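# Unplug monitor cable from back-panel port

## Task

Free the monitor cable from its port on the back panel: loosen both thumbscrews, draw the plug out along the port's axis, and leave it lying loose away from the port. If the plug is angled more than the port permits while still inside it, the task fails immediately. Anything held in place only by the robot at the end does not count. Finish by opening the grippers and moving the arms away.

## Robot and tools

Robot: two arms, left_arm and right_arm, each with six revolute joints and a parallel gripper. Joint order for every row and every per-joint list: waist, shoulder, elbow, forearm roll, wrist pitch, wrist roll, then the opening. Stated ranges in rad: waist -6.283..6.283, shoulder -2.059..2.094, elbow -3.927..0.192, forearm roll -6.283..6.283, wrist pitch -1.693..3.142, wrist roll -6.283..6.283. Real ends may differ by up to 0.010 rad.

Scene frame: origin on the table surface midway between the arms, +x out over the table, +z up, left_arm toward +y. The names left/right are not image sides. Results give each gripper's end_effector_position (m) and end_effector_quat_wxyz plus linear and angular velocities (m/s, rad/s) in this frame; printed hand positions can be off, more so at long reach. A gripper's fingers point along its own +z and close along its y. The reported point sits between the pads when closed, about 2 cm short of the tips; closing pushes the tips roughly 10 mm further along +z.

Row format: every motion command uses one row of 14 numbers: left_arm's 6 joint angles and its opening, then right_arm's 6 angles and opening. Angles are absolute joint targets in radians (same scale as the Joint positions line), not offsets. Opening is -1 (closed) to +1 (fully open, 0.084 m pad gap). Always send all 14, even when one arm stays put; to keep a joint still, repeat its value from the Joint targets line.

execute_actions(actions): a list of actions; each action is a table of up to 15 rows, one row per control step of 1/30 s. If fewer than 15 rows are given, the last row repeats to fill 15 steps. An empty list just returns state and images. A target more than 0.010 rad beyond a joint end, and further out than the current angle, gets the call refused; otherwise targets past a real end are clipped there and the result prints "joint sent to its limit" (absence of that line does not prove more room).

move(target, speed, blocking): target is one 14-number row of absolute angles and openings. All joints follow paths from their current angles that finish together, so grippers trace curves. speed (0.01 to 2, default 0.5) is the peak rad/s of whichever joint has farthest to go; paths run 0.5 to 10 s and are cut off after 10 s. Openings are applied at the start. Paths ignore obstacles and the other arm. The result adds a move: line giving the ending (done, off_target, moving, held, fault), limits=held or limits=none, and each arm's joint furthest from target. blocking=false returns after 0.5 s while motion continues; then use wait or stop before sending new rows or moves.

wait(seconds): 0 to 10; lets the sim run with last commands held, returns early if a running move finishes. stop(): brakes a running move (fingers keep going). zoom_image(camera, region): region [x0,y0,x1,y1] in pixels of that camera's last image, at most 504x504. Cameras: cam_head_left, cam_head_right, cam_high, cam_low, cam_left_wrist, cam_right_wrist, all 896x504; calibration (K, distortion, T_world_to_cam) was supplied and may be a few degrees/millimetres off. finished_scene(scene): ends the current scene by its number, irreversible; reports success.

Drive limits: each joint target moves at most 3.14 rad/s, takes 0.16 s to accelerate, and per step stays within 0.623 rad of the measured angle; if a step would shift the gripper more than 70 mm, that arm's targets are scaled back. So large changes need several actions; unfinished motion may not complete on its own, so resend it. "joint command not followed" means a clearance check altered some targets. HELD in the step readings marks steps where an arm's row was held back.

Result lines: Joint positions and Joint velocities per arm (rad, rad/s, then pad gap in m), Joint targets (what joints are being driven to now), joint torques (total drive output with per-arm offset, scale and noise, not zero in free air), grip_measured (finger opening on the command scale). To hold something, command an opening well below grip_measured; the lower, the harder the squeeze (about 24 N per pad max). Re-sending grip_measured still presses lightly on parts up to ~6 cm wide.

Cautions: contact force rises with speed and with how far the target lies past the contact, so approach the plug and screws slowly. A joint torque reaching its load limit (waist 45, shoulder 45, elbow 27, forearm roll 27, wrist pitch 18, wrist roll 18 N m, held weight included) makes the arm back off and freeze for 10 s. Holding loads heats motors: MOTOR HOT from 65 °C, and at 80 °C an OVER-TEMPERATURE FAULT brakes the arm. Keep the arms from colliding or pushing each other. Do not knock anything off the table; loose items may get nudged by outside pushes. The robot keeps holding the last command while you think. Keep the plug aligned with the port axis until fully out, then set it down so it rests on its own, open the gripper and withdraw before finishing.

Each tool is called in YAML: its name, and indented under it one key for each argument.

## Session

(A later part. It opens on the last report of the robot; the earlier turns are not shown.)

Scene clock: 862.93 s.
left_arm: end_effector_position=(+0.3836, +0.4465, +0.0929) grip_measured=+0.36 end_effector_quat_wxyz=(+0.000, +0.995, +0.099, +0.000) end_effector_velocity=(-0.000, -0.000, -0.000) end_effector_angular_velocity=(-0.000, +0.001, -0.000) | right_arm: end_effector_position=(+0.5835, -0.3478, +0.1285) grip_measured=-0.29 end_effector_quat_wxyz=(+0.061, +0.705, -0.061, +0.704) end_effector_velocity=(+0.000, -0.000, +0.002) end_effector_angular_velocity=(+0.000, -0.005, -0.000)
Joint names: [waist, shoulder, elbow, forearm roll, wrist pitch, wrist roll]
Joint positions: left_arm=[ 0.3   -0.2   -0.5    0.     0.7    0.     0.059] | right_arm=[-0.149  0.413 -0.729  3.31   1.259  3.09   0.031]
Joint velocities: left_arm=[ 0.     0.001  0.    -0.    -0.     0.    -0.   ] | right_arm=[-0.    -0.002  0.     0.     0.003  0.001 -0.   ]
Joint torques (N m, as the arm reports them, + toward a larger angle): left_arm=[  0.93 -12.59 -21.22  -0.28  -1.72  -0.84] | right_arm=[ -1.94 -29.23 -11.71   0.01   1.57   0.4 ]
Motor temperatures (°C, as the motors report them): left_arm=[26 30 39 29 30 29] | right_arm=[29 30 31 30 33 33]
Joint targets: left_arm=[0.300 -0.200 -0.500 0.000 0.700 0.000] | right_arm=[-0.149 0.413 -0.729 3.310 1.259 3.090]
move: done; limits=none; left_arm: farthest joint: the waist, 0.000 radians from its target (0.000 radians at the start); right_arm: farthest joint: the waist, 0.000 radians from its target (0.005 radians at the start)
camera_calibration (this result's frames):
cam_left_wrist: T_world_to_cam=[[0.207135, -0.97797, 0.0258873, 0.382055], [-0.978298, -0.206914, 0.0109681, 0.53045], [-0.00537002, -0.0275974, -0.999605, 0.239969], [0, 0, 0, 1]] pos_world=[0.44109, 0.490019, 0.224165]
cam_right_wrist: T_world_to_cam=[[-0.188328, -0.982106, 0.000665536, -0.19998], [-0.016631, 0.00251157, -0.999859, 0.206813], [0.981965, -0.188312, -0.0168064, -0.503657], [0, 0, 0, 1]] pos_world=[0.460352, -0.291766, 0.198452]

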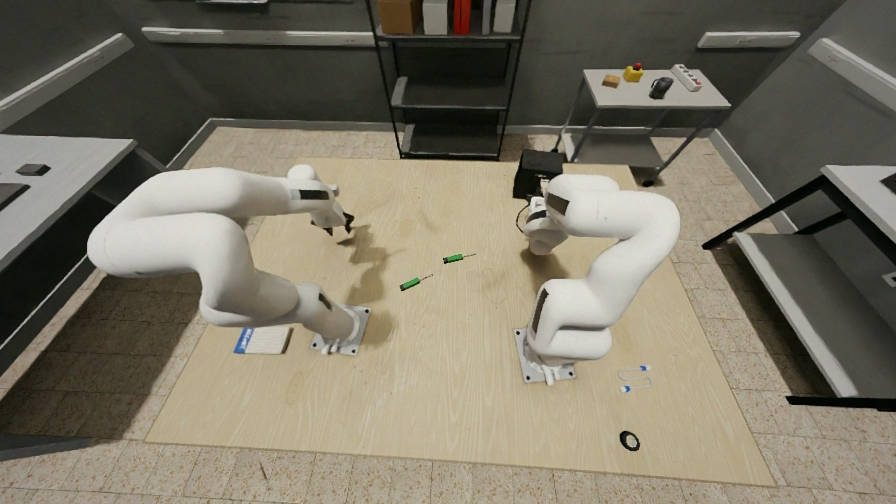

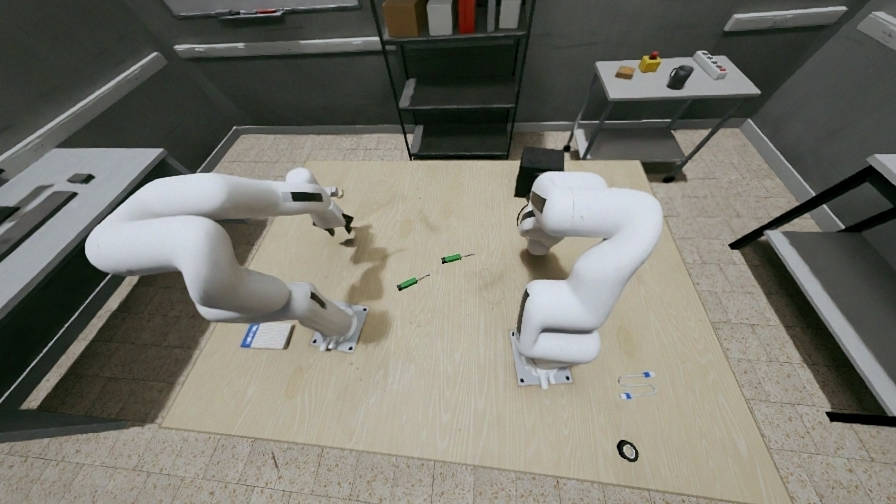

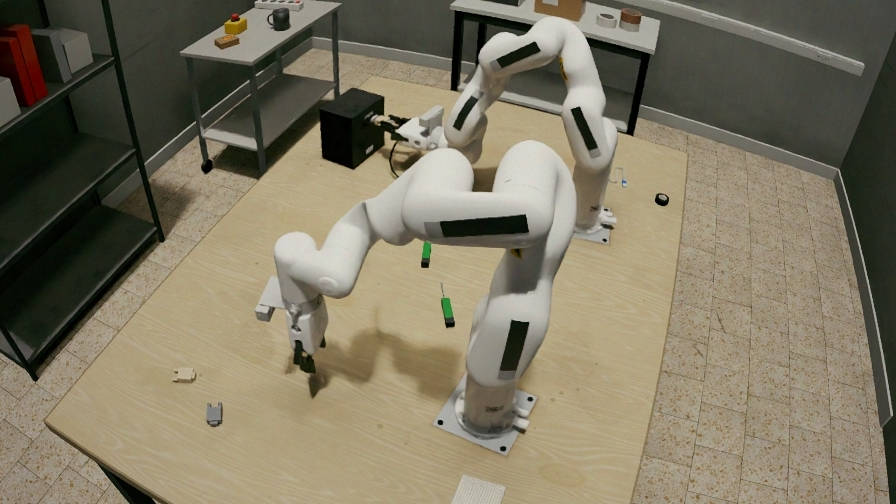

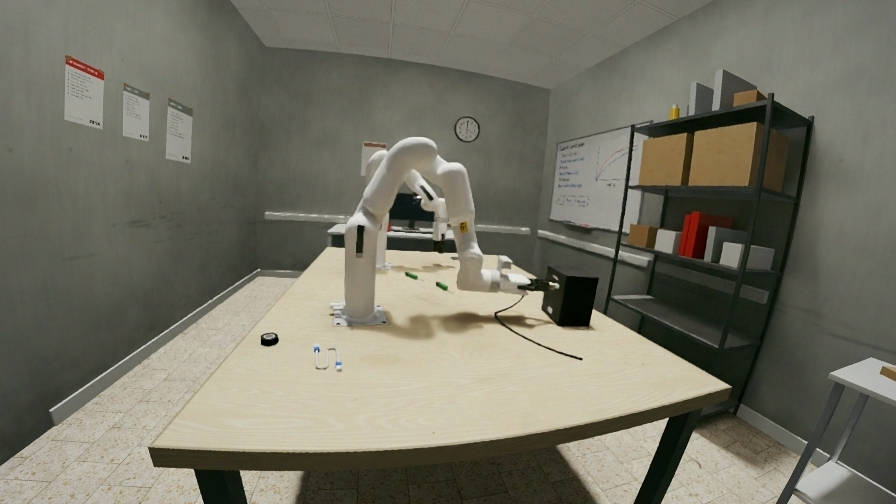

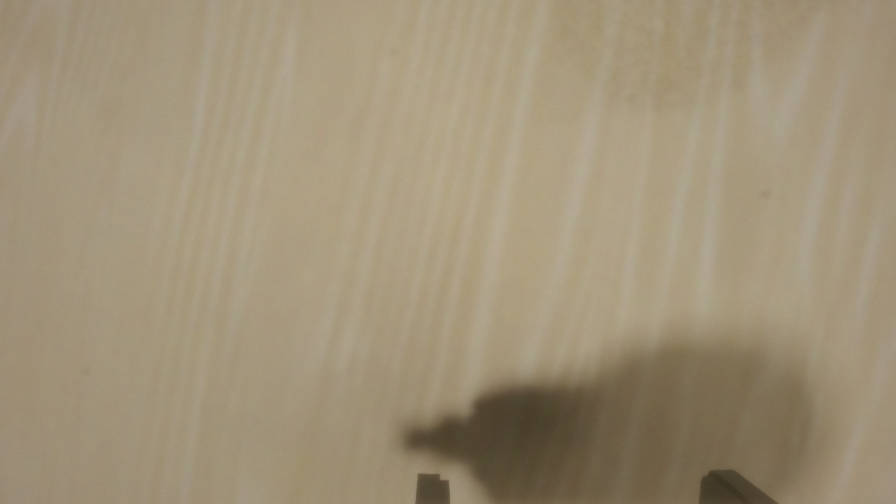

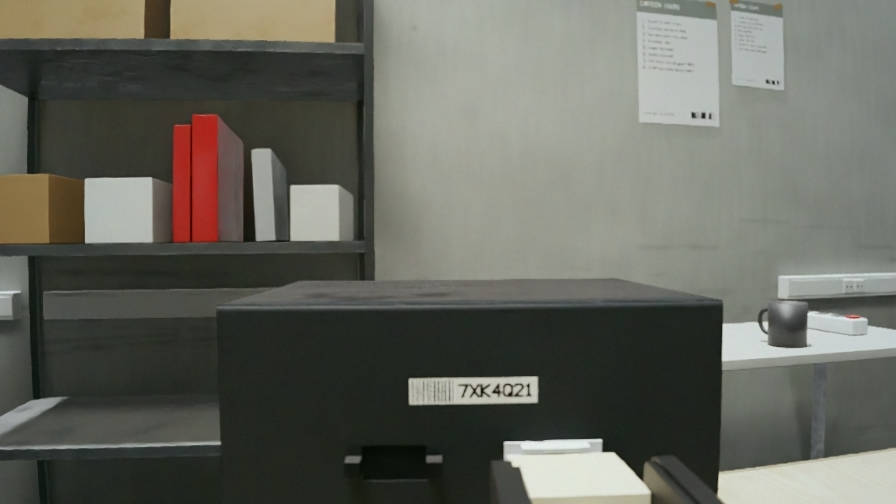

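move:
  target: [0.3,-0.2,-0.5,0,0.7,0,0.37,-0.135,0.31,-0.55,3.32,1.33,3.09,-0.8]
  speed: 0.15

move:
  target: [0.3,-0.2,-0.5,0,0.7,0,0.37,-0.135,0.31,-0.55,3.32,0.92,3.09,-0.8]
  speed: 0.25

zoom_image:
  camera: "cam_low"
  region: [440,240,620,340]

Scene clock: 878.63 s.
left_arm: end_effector_position=(+0.3836, +0.4465, +0.0929) grip_measured=+0.36 end_effector_quat_wxyz=(+0.000, +0.995, +0.099, +0.000) end_effector_velocity=(+0.000, +0.000, +0.000) end_effector_angular_velocity=(+0.001, -0.000, -0.001) | right_arm: end_effector_position=(+0.5344, -0.3433, +0.1303) grip_measured=-0.29 end_effector_quat_wxyz=(+0.064, +0.706, -0.057, +0.703) end_effector_velocity=(-0.001, +0.000, -0.001) end_effector_angular_velocity=(-0.000, +0.002, -0.000)
Joint names: [waist, shoulder, elbow, forearm roll, wrist pitch, wrist roll]
Joint positions: left_arm=[ 0.3   -0.2   -0.5   -0.     0.7    0.     0.059] | right_arm=[-0.135  0.31  -0.55   3.32   1.33   3.09   0.031]
Joint velocities: left_arm=[ 0.    -0.    -0.     0.001  0.     0.001  0.   ] | right_arm=[ 0.    -0.001  0.003  0.001 -0.001 -0.    -0.   ]
Joint torques (N m, as the arm reports them, + toward a larger angle): left_arm=[  1.37 -12.43 -20.87   0.07  -1.48  -0.47] | right_arm=[ -1.76 -25.39 -10.7   -0.33   1.55   0.27]
Motor temperatures (°C, as the motors report them): left_arm=[26 30 39 29 30 29] | right_arm=[29 30 31 30 33 33]
Joint targets: left_arm=[0.300 -0.200 -0.500 0.000 0.700 0.000] | right_arm=[-0.135 0.310 -0.550 3.320 1.330 3.090]
move: done; limits=none; left_arm: farthest joint: the waist, 0.000 radians from its target (0.000 radians at the start); right_arm: farthest joint: the waist, 0.000 radians from its target (0.015 radians at the start)
camera_calibration (this result's frames):
cam_left_wrist: T_world_to_cam=[[0.207135, -0.97797, 0.0258874, 0.382055], [-0.978298, -0.206914, 0.0109683, 0.53045], [-0.00537018, -0.0275975, -0.999605, 0.239969], [0, 0, 0, 1]] pos_world=[0.44109, 0.490019, 0.224165]
cam_right_wrist: T_world_to_cam=[[-0.186847, -0.982332, 0.0105638, -0.206897], [-0.0221008, -0.00654717, -0.999734, 0.207576], [0.98214, -0.187031, -0.020487, -0.453766], [0, 0, 0, 1]] pos_world=[0.411591, -0.286751, 0.20041]

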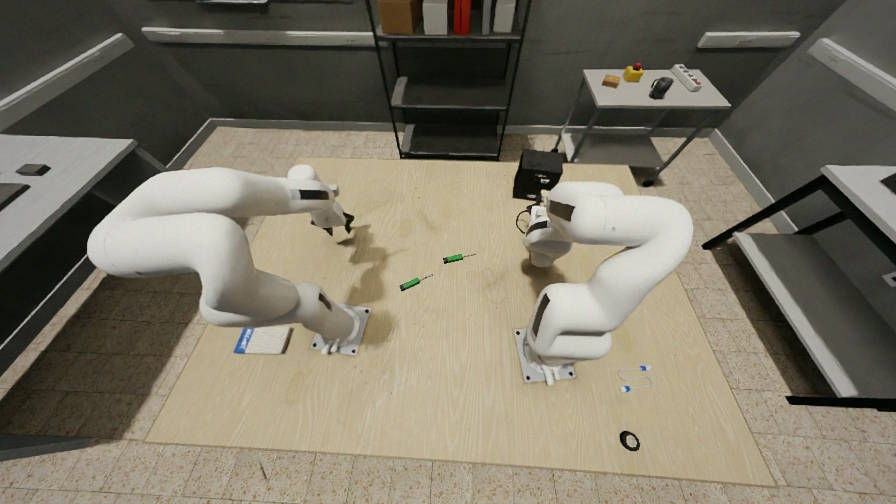

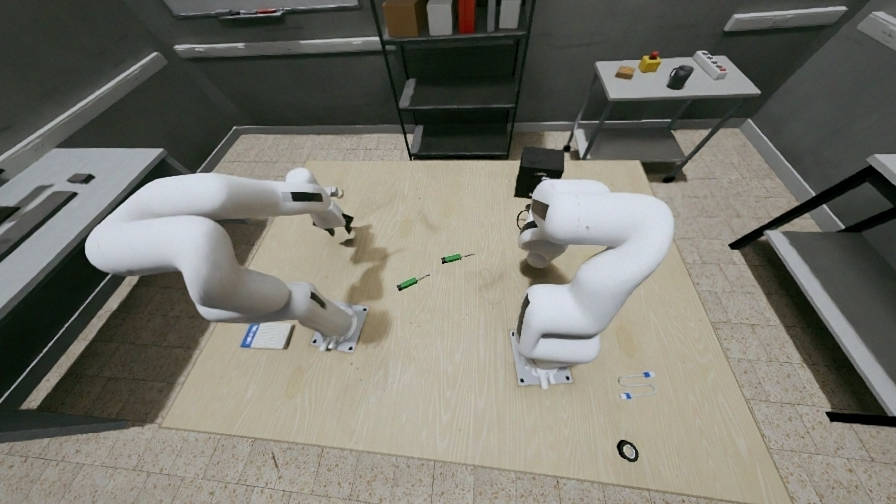

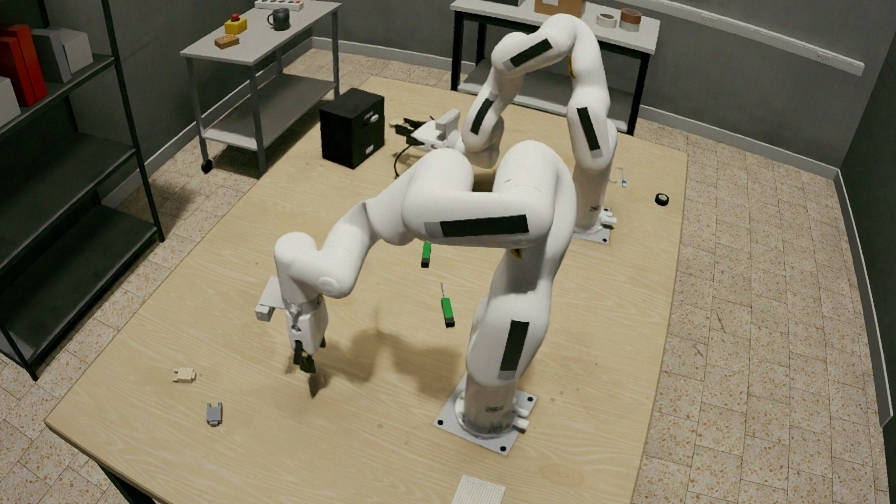

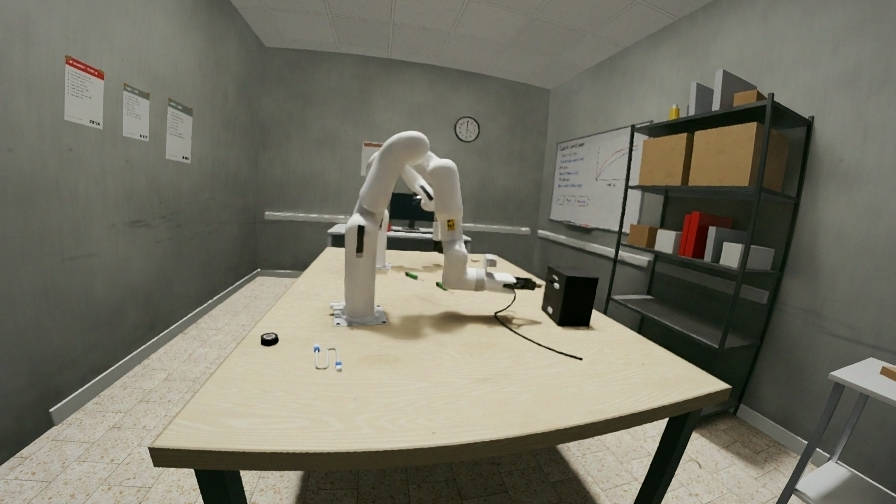

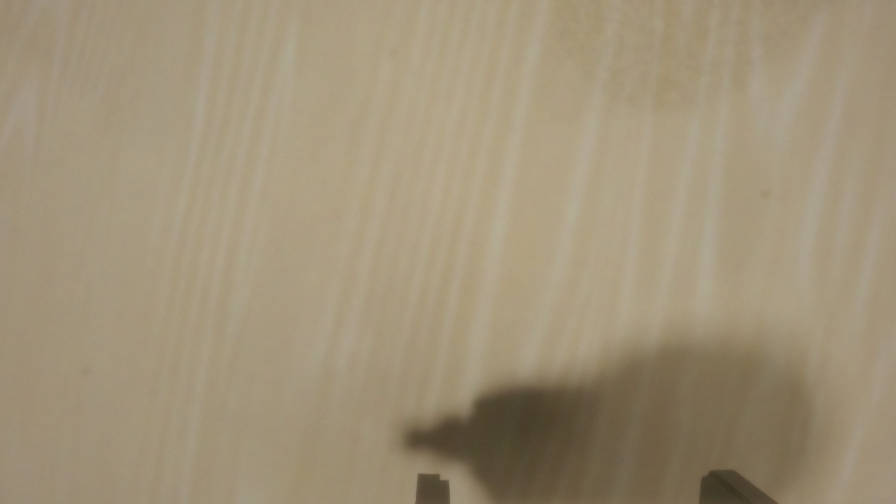

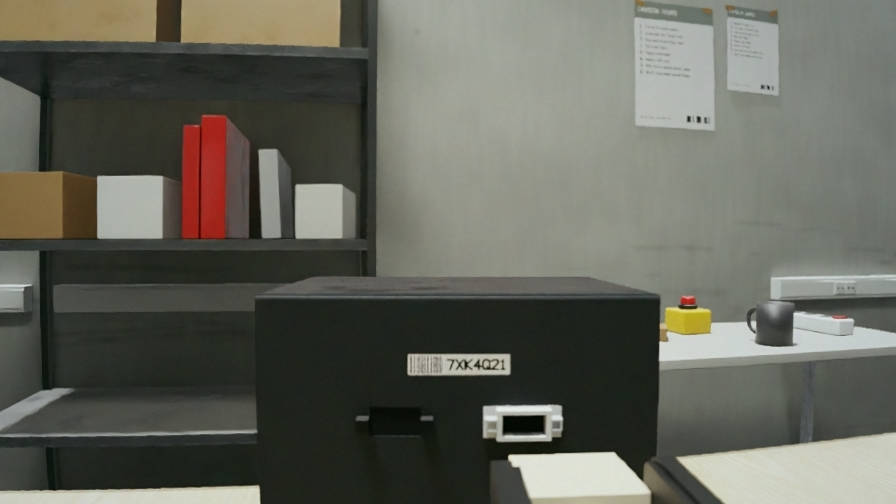

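Scene clock: 880.73 s.
left_arm: end_effector_position=(+0.3836, +0.4465, +0.0929) grip_measured=+0.36 end_effector_quat_wxyz=(+0.000, +0.995, +0.099, +0.000) end_effector_velocity=(+0.000, -0.001, +0.000) end_effector_angular_velocity=(+0.000, -0.001, -0.002) | right_arm: end_effector_position=(+0.4842, -0.3305, +0.0367) grip_measured=-0.29 end_effector_quat_wxyz=(+0.043, +0.835, -0.062, +0.545) end_effector_velocity=(-0.001, +0.001, -0.002) end_effector_angular_velocity=(-0.000, +0.006, +0.002)
Joint names: [waist, shoulder, elbow, forearm roll, wrist pitch, wrist roll]
Joint positions: left_arm=[ 0.3   -0.2   -0.5    0.     0.7    0.     0.059] | right_arm=[-0.135  0.31  -0.55   3.32   0.92   3.09   0.031]
Joint velocities: left_arm=[-0.002 -0.001 -0.     0.     0.    -0.    -0.   ] | right_arm=[ 0.001  0.001  0.    -0.    -0.004 -0.001  0.   ]
Joint torques (N m, as the arm reports them, + toward a larger angle): left_arm=[  0.23 -12.51 -21.03   0.25  -1.54  -0.49] | right_arm=[ -1.7  -24.73  -9.98  -0.41   0.9    0.36]
Motor temperatures (°C, as the motors report them): left_arm=[26 30 39 29 30 29] | right_arm=[29 30 31 30 33 33]
Joint targets: left_arm=[0.300 -0.200 -0.500 0.000 0.700 0.000] | right_arm=[-0.135 0.310 -0.550 3.320 0.920 3.090]
move: done; limits=none; left_arm: farthest joint: the waist, 0.000 radians from its target (0.000 radians at the start); right_arm: farthest joint: the waist, 0.000 radians from its target (0.000 radians at the start)
camera_calibration (this result's frames):
cam_left_wrist: T_world_to_cam=[[0.207135, -0.97797, 0.0258874, 0.382055], [-0.978298, -0.206914, 0.0109682, 0.53045], [-0.00537006, -0.0275975, -0.999605, 0.239969], [0, 0, 0, 1]] pos_world=[0.44109, 0.490019, 0.224165]
cam_right_wrist: T_world_to_cam=[[-0.164794, -0.986247, 0.0126628, -0.214836], [-0.413057, 0.0573491, -0.908898, 0.32006], [0.895671, -0.155012, -0.416827, -0.337014], [0, 0, 0, 1]] pos_world=[0.398653, -0.282478, 0.153145]

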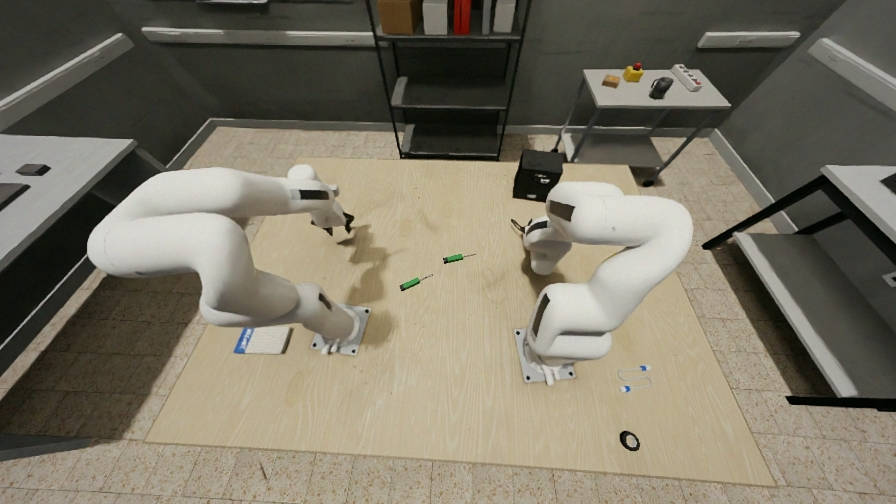

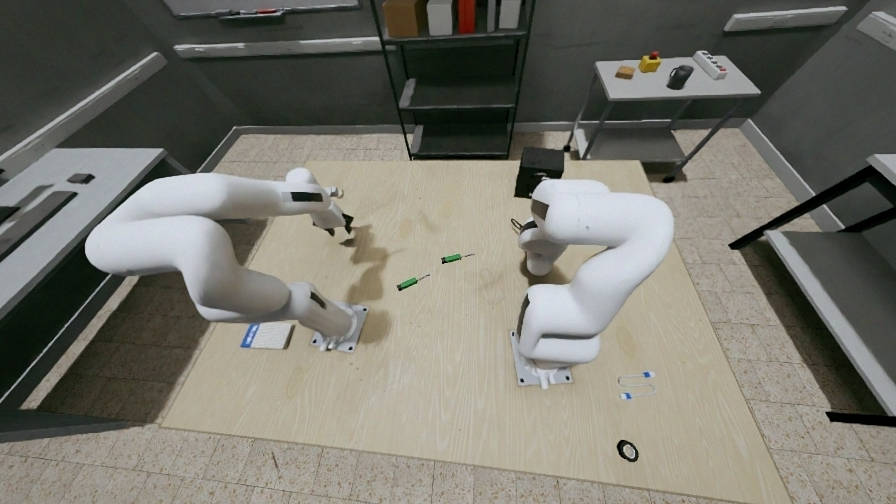

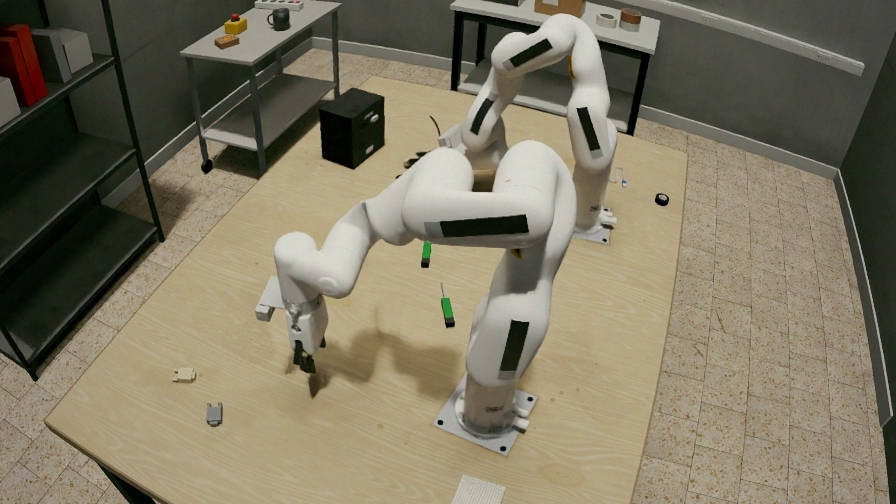

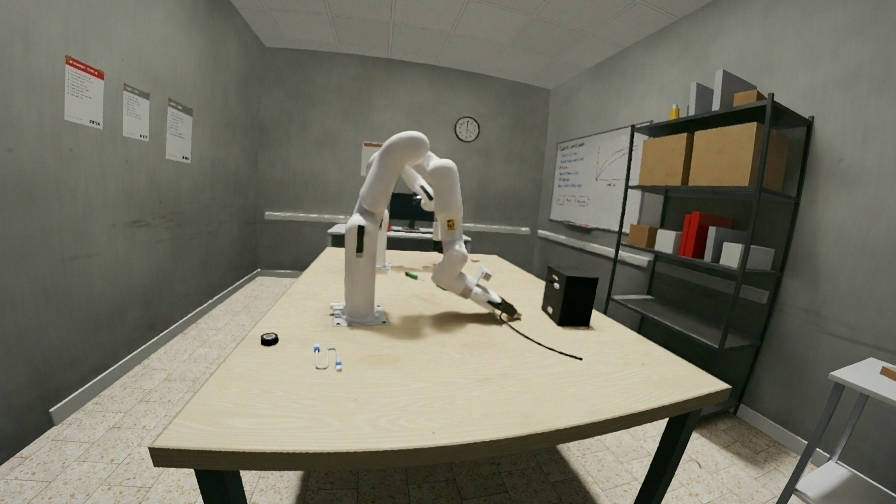

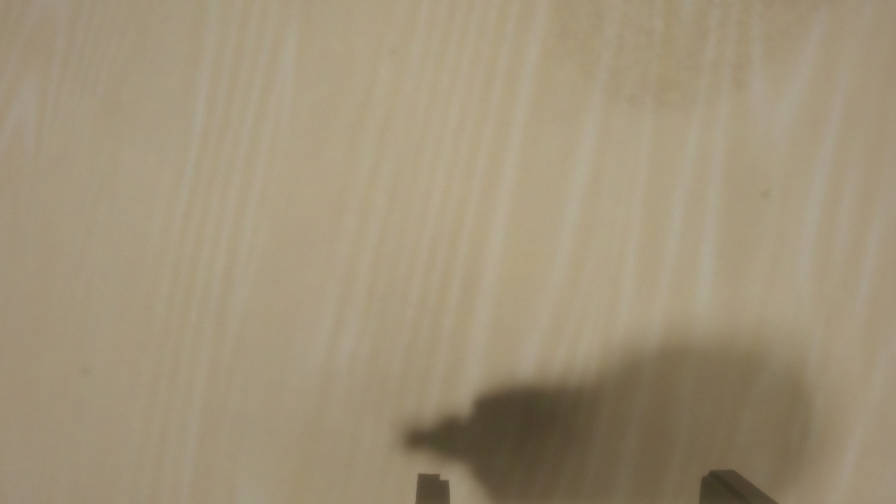

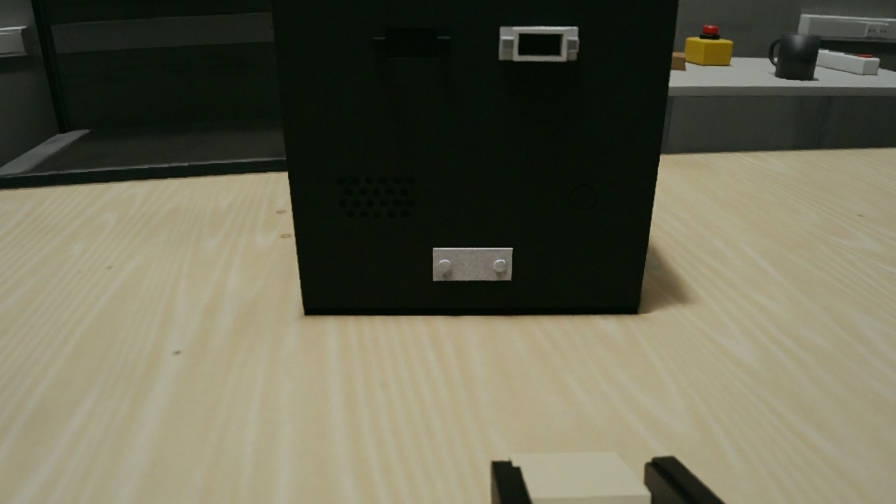

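Region (440, 240, 620, 340) of cam_low's 896x504 image, scaled by 2.800, with more detail than that image has.

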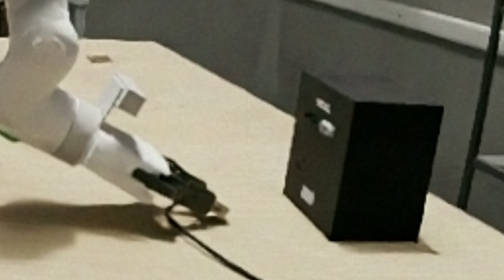

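execute_actions:
  actions:
    - [[0.3,-0.2,-0.5,0,0.7,0,0.37,-0.135,0.31,-0.55,3.32,0.905,3.09,-0.8]]
    - [[0.3,-0.2,-0.5,0,0.7,0,0.37,-0.135,0.31,-0.55,3.32,0.895,3.09,-0.8]]
    - [[0.3,-0.2,-0.5,0,0.7,0,0.37,-0.135,0.31,-0.55,3.32,0.895,3.09,0.3]]
    - [[0.3,-0.2,-0.5,0,0.7,0,0.37,-0.135,0.31,-0.55,3.32,0.895,3.09,0.3]]

move:
  target: [0.3,-0.2,-0.5,0,0.7,0,0.37,-0.135,-0.05,-0.5,3.32,0.4,3.09,0.3]
  speed: 0.4

Scene clock: 895.07 s.
left_arm: end_effector_position=(+0.3836, +0.4465, +0.0929) grip_measured=+0.36 end_effector_quat_wxyz=(+0.000, +0.995, +0.099, +0.000) end_effector_velocity=(-0.000, -0.000, -0.000) end_effector_angular_velocity=(-0.000, -0.000, -0.000) | right_arm: end_effector_position=(+0.4799, -0.3296, +0.0317) grip_measured=+0.29 end_effector_quat_wxyz=(+0.042, +0.842, -0.062, +0.535) end_effector_velocity=(+0.000, +0.000, +0.001) end_effector_angular_velocity=(-0.001, -0.002, +0.001)
Joint names: [waist, shoulder, elbow, forearm roll, wrist pitch, wrist roll]
Joint positions: left_arm=[ 0.3   -0.2   -0.5   -0.     0.7    0.     0.059] | right_arm=[-0.135  0.31  -0.55   3.32   0.895  3.09   0.056]
Joint velocities: left_arm=[-0.     0.     0.    -0.001 -0.001  0.    -0.   ] | right_arm=[ 0.    -0.001  0.    -0.001  0.001 -0.001  0.   ]
Joint torques (N m, as the arm reports them, + toward a larger angle): left_arm=[  1.06 -11.87 -21.06   0.06  -1.47  -0.52] | right_arm=[ -1.26 -24.57  -9.52  -0.2    0.95   0.61]
Motor temperatures (°C, as the motors report them): left_arm=[26 30 39 29 30 29] | right_arm=[29 30 31 30 33 33]
Joint targets: left_arm=[0.300 -0.200 -0.500 0.000 0.700 0.000] | right_arm=[-0.135 0.310 -0.550 3.320 0.895 3.090]
Step readings (joint positions; steps 1 to 15: 1st action; 16 to 30: 2nd action; 31 to 45: 3rd action; 46 to 60: 4th action):
0: left_arm=[0.300 -0.200 -0.500 0.000 0.700 -0.000] | right_arm=[-0.135 0.310 -0.550 3.320 0.920 3.090]
1: left_arm=[0.300 -0.200 -0.500 -0.000 0.700 0.000] | right_arm=[-0.135 0.310 -0.550 3.320 0.919 3.090]
2: left_arm=[0.300 -0.200 -0.500 -0.000 0.700 0.000] | right_arm=[-0.135 0.310 -0.550 3.320 0.916 3.090]
4: left_arm=[0.300 -0.200 -0.500 0.000 0.700 -0.000] | right_arm=[-0.135 0.310 -0.550 3.320 0.910 3.090]
8: left_arm=[0.300 -0.200 -0.500 -0.000 0.700 -0.000] | right_arm=[-0.135 0.310 -0.550 3.320 0.906 3.090]
15: left_arm=[0.300 -0.200 -0.500 -0.000 0.700 -0.000] | right_arm=[-0.135 0.310 -0.550 3.320 0.905 3.090]
16: left_arm=[0.300 -0.200 -0.500 -0.000 0.700 0.000] | right_arm=[-0.135 0.310 -0.550 3.320 0.905 3.090]
17: left_arm=[0.300 -0.200 -0.500 -0.000 0.700 0.000] | right_arm=[-0.135 0.310 -0.550 3.320 0.902 3.090]
19: left_arm=[0.300 -0.200 -0.500 0.000 0.700 -0.000] | right_arm=[-0.135 0.310 -0.550 3.320 0.898 3.090]
23: left_arm=[0.300 -0.200 -0.500 -0.000 0.700 -0.000] | right_arm=[-0.135 0.310 -0.550 3.320 0.896 3.090]
30: left_arm=[0.300 -0.200 -0.500 0.000 0.700 0.000] | right_arm=[-0.135 0.310 -0.550 3.320 0.895 3.090]
31: left_arm=[0.300 -0.200 -0.500 -0.000 0.700 -0.000] | right_arm=[-0.135 0.310 -0.550 3.320 0.895 3.090]
32: left_arm=[0.300 -0.200 -0.500 -0.000 0.700 -0.000] | right_arm=[-0.135 0.310 -0.550 3.320 0.895 3.090]
34: left_arm=[0.300 -0.200 -0.500 -0.000 0.700 -0.000] | right_arm=[-0.135 0.310 -0.550 3.320 0.895 3.090]
38: left_arm=[0.300 -0.200 -0.500 -0.000 0.700 -0.000] | right_arm=[-0.135 0.310 -0.550 3.320 0.895 3.090]
45: left_arm=[0.300 -0.200 -0.500 0.000 0.700 -0.000] | right_arm=[-0.135 0.310 -0.550 3.320 0.895 3.090]
46: left_arm=[0.300 -0.200 -0.500 -0.000 0.700 -0.000] | right_arm=[-0.135 0.310 -0.550 3.320 0.895 3.090]
47: left_arm=[0.300 -0.200 -0.500 0.000 0.700 -0.000] | right_arm=[-0.135 0.310 -0.550 3.320 0.895 3.090]
49: left_arm=[0.300 -0.200 -0.500 0.000 0.700 -0.000] | right_arm=[-0.135 0.310 -0.550 3.320 0.895 3.090]
53: left_arm=[0.300 -0.200 -0.500 -0.000 0.700 0.000] | right_arm=[-0.135 0.310 -0.550 3.320 0.895 3.090]
60: Joint positions above
camera_calibration (this result's frames):
cam_left_wrist: T_world_to_cam=[[0.207135, -0.97797, 0.0258875, 0.382055], [-0.978298, -0.206915, 0.010968, 0.530451], [-0.00536983, -0.0275975, -0.999605, 0.239969], [0, 0, 0, 1]] pos_world=[0.44109, 0.490019, 0.224165]
cam_right_wrist: T_world_to_cam=[[-0.163462, -0.986471, 0.0124806, -0.215256], [-0.435593, 0.0608171, -0.898087, 0.325317], [0.885177, -0.152239, -0.439641, -0.32843], [0, 0, 0, 1]] pos_world=[0.397239, -0.282128, 0.150458]

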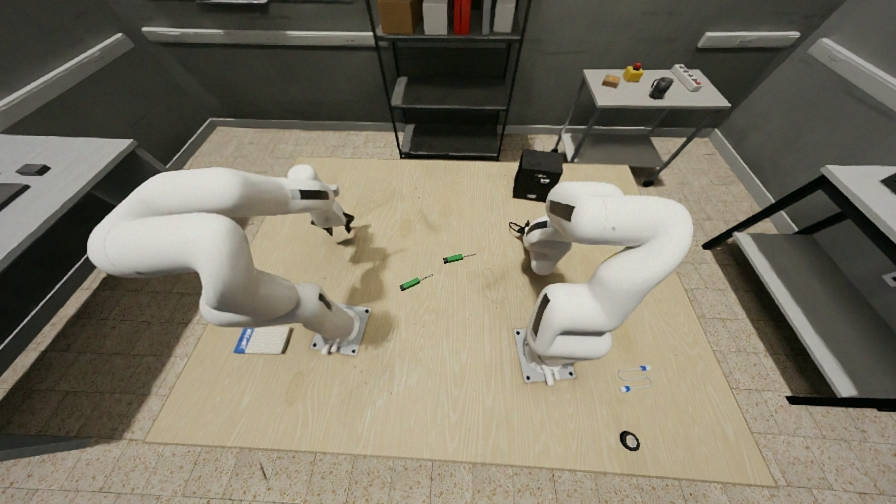

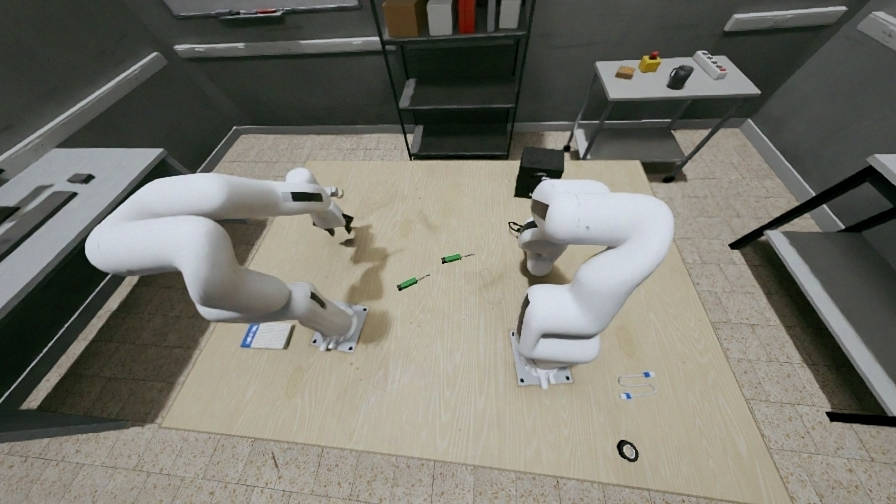

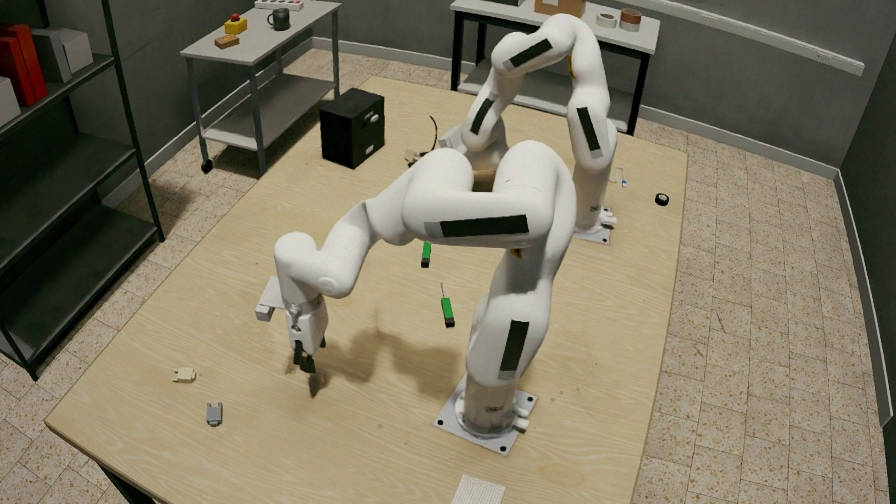

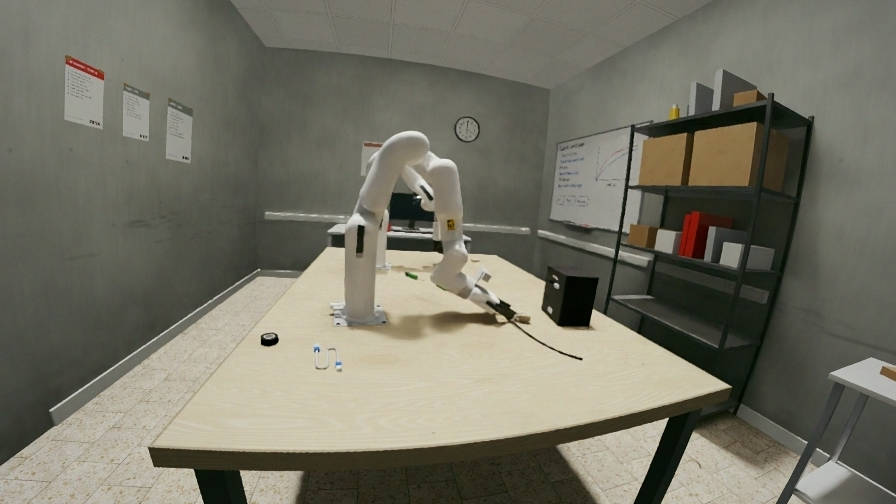

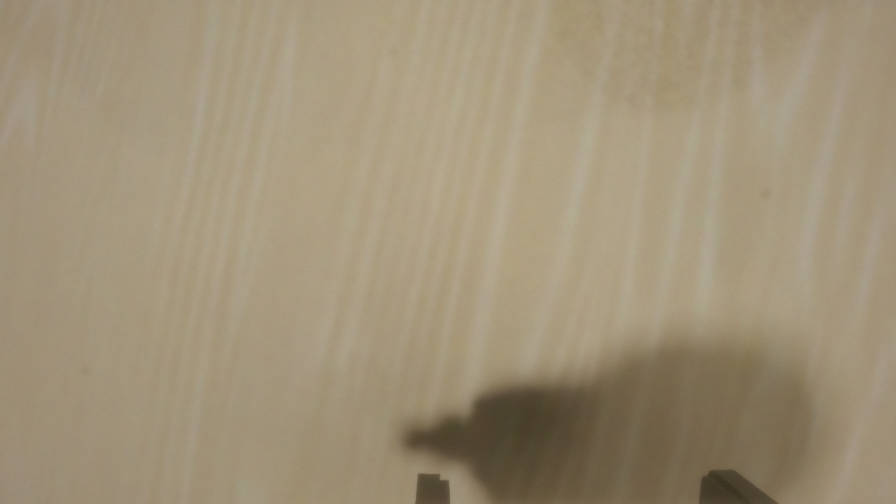

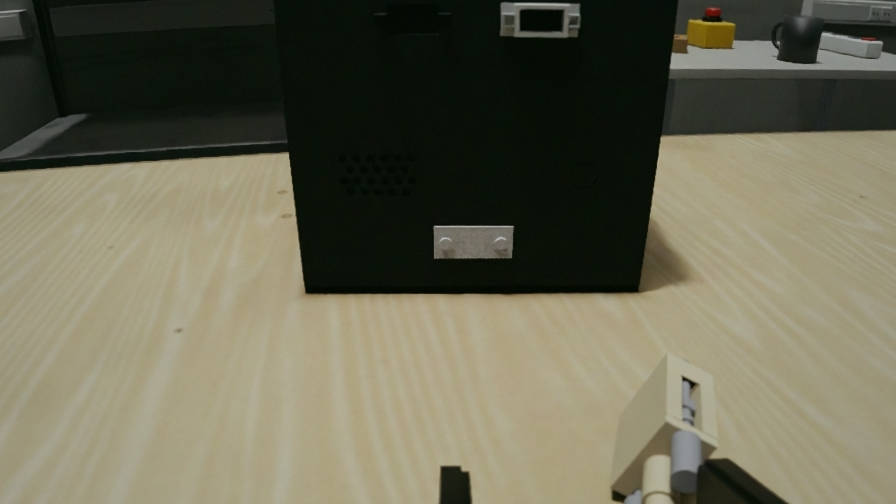

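Scene clock: 896.83 s.
left_arm: end_effector_position=(+0.3836, +0.4465, +0.0929) grip_measured=+0.36 end_effector_quat_wxyz=(+0.000, +0.995, +0.099, +0.000) end_effector_velocity=(-0.000, -0.000, -0.000) end_effector_angular_velocity=(-0.000, +0.001, +0.001) | right_arm: end_effector_position=(+0.4361, -0.3083, +0.0939) grip_measured=+0.29 end_effector_quat_wxyz=(+0.005, +0.888, -0.065, +0.455) end_effector_velocity=(-0.000, +0.000, +0.000) end_effector_angular_velocity=(+0.000, -0.000, +0.001)
Joint names: [waist, shoulder, elbow, forearm roll, wrist pitch, wrist roll]
Joint positions: left_arm=[ 0.3   -0.2   -0.5    0.     0.7   -0.     0.059] | right_arm=[-0.135 -0.05  -0.5    3.32   0.4    3.09   0.056]
Joint velocities: left_arm=[-0.    -0.     0.001 -0.     0.    -0.001  0.   ] | right_arm=[ 0.001 -0.002 -0.    -0.    -0.002  0.    -0.   ]
Joint torques (N m, as the arm reports them, + toward a larger angle): left_arm=[  0.8  -12.39 -21.5    0.15  -1.4   -0.82] | right_arm=[ -1.7  -18.86 -13.16  -0.26   0.75   0.62]
Motor temperatures (°C, as the motors report them): left_arm=[26 30 39 29 30 29] | right_arm=[29 30 31 30 33 33]
Joint targets: left_arm=[0.300 -0.200 -0.500 0.000 0.700 0.000] | right_arm=[-0.135 -0.050 -0.500 3.320 0.400 3.090]
move: done; limits=none; left_arm: farthest joint: the waist, 0.000 radians from its target (0.000 radians at the start); right_arm: farthest joint: the waist, 0.000 radians from its target (0.000 radians at the start)
camera_calibration (this result's frames):
cam_left_wrist: T_world_to_cam=[[0.207135, -0.97797, 0.0258873, 0.382055], [-0.978298, -0.206915, 0.0109682, 0.53045], [-0.00537014, -0.0275974, -0.999605, 0.239969], [0, 0, 0, 1]] pos_world=[0.44109, 0.490019, 0.224165]
cam_right_wrist: T_world_to_cam=[[-0.132776, -0.990317, -0.0405204, -0.211736], [-0.589781, 0.111799, -0.799787, 0.434454], [0.796573, -0.0822943, -0.598915, -0.183941], [0, 0, 0, 1]] pos_world=[0.374642, -0.273395, 0.228726]

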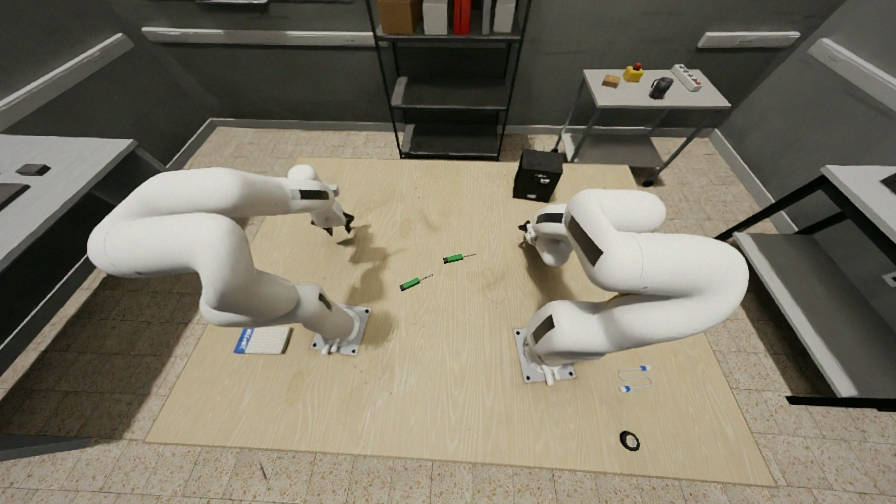

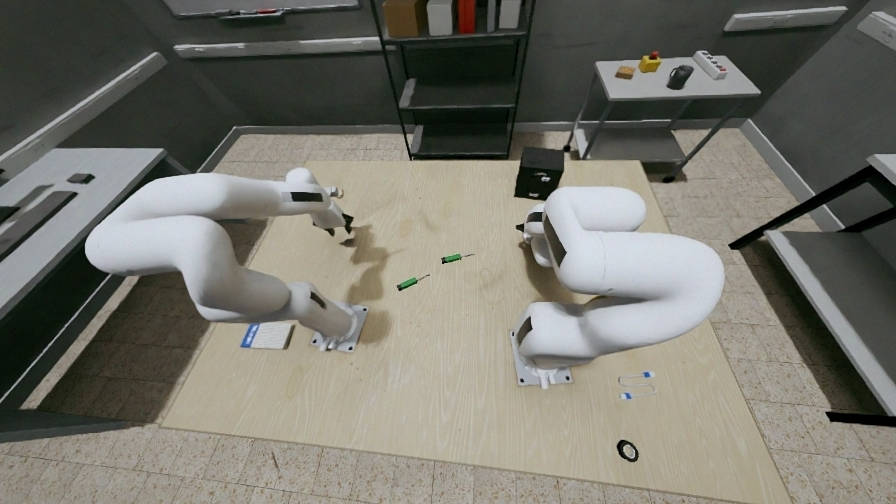

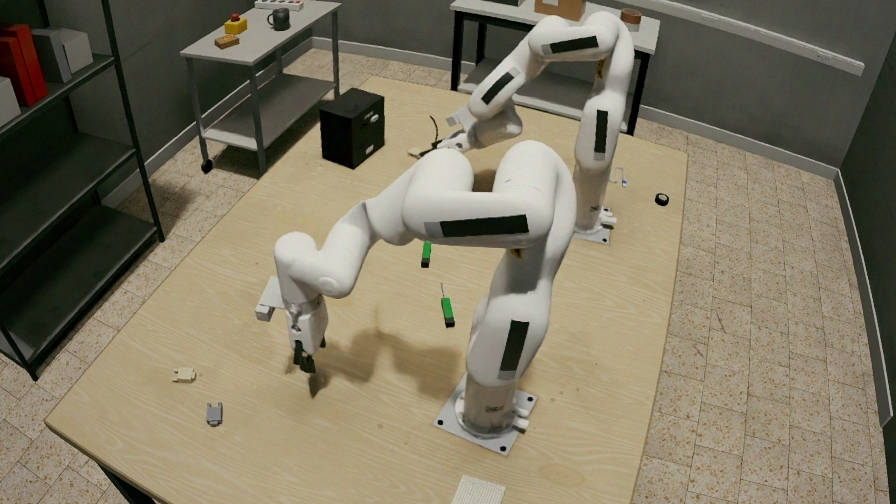

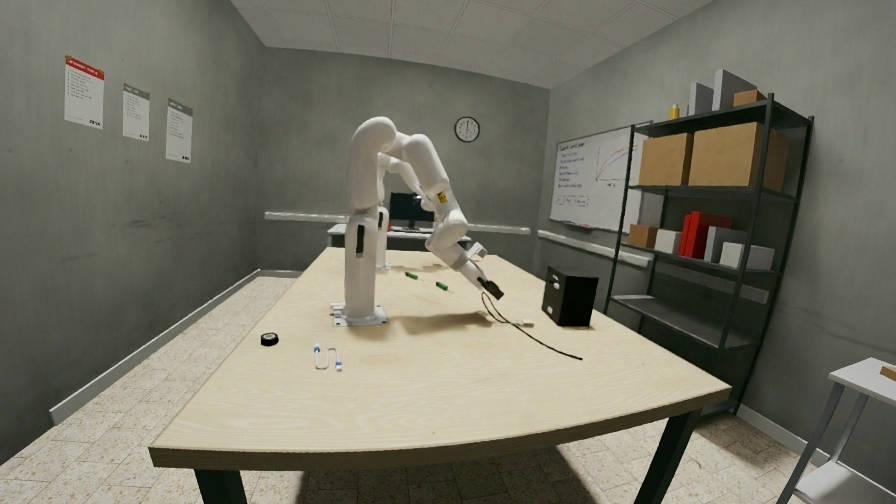

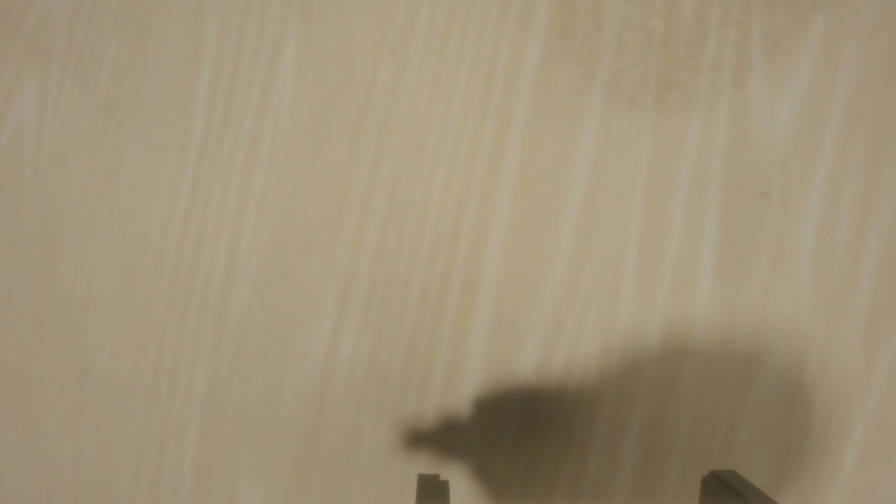

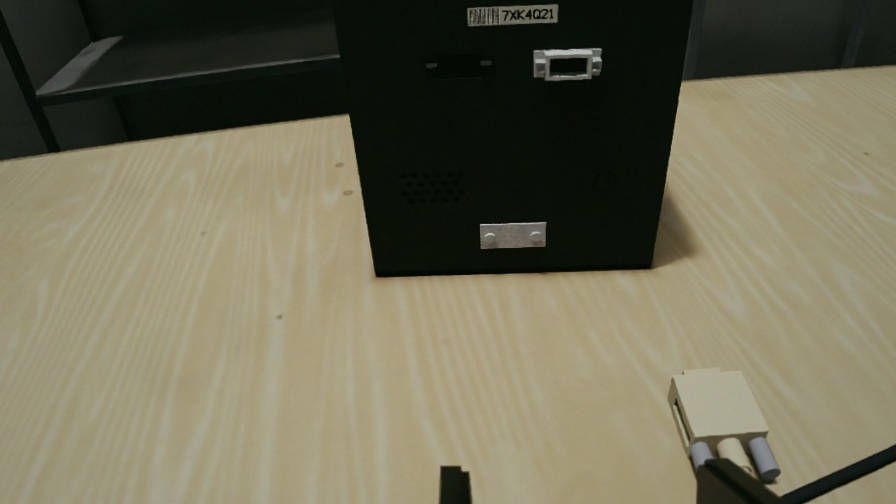

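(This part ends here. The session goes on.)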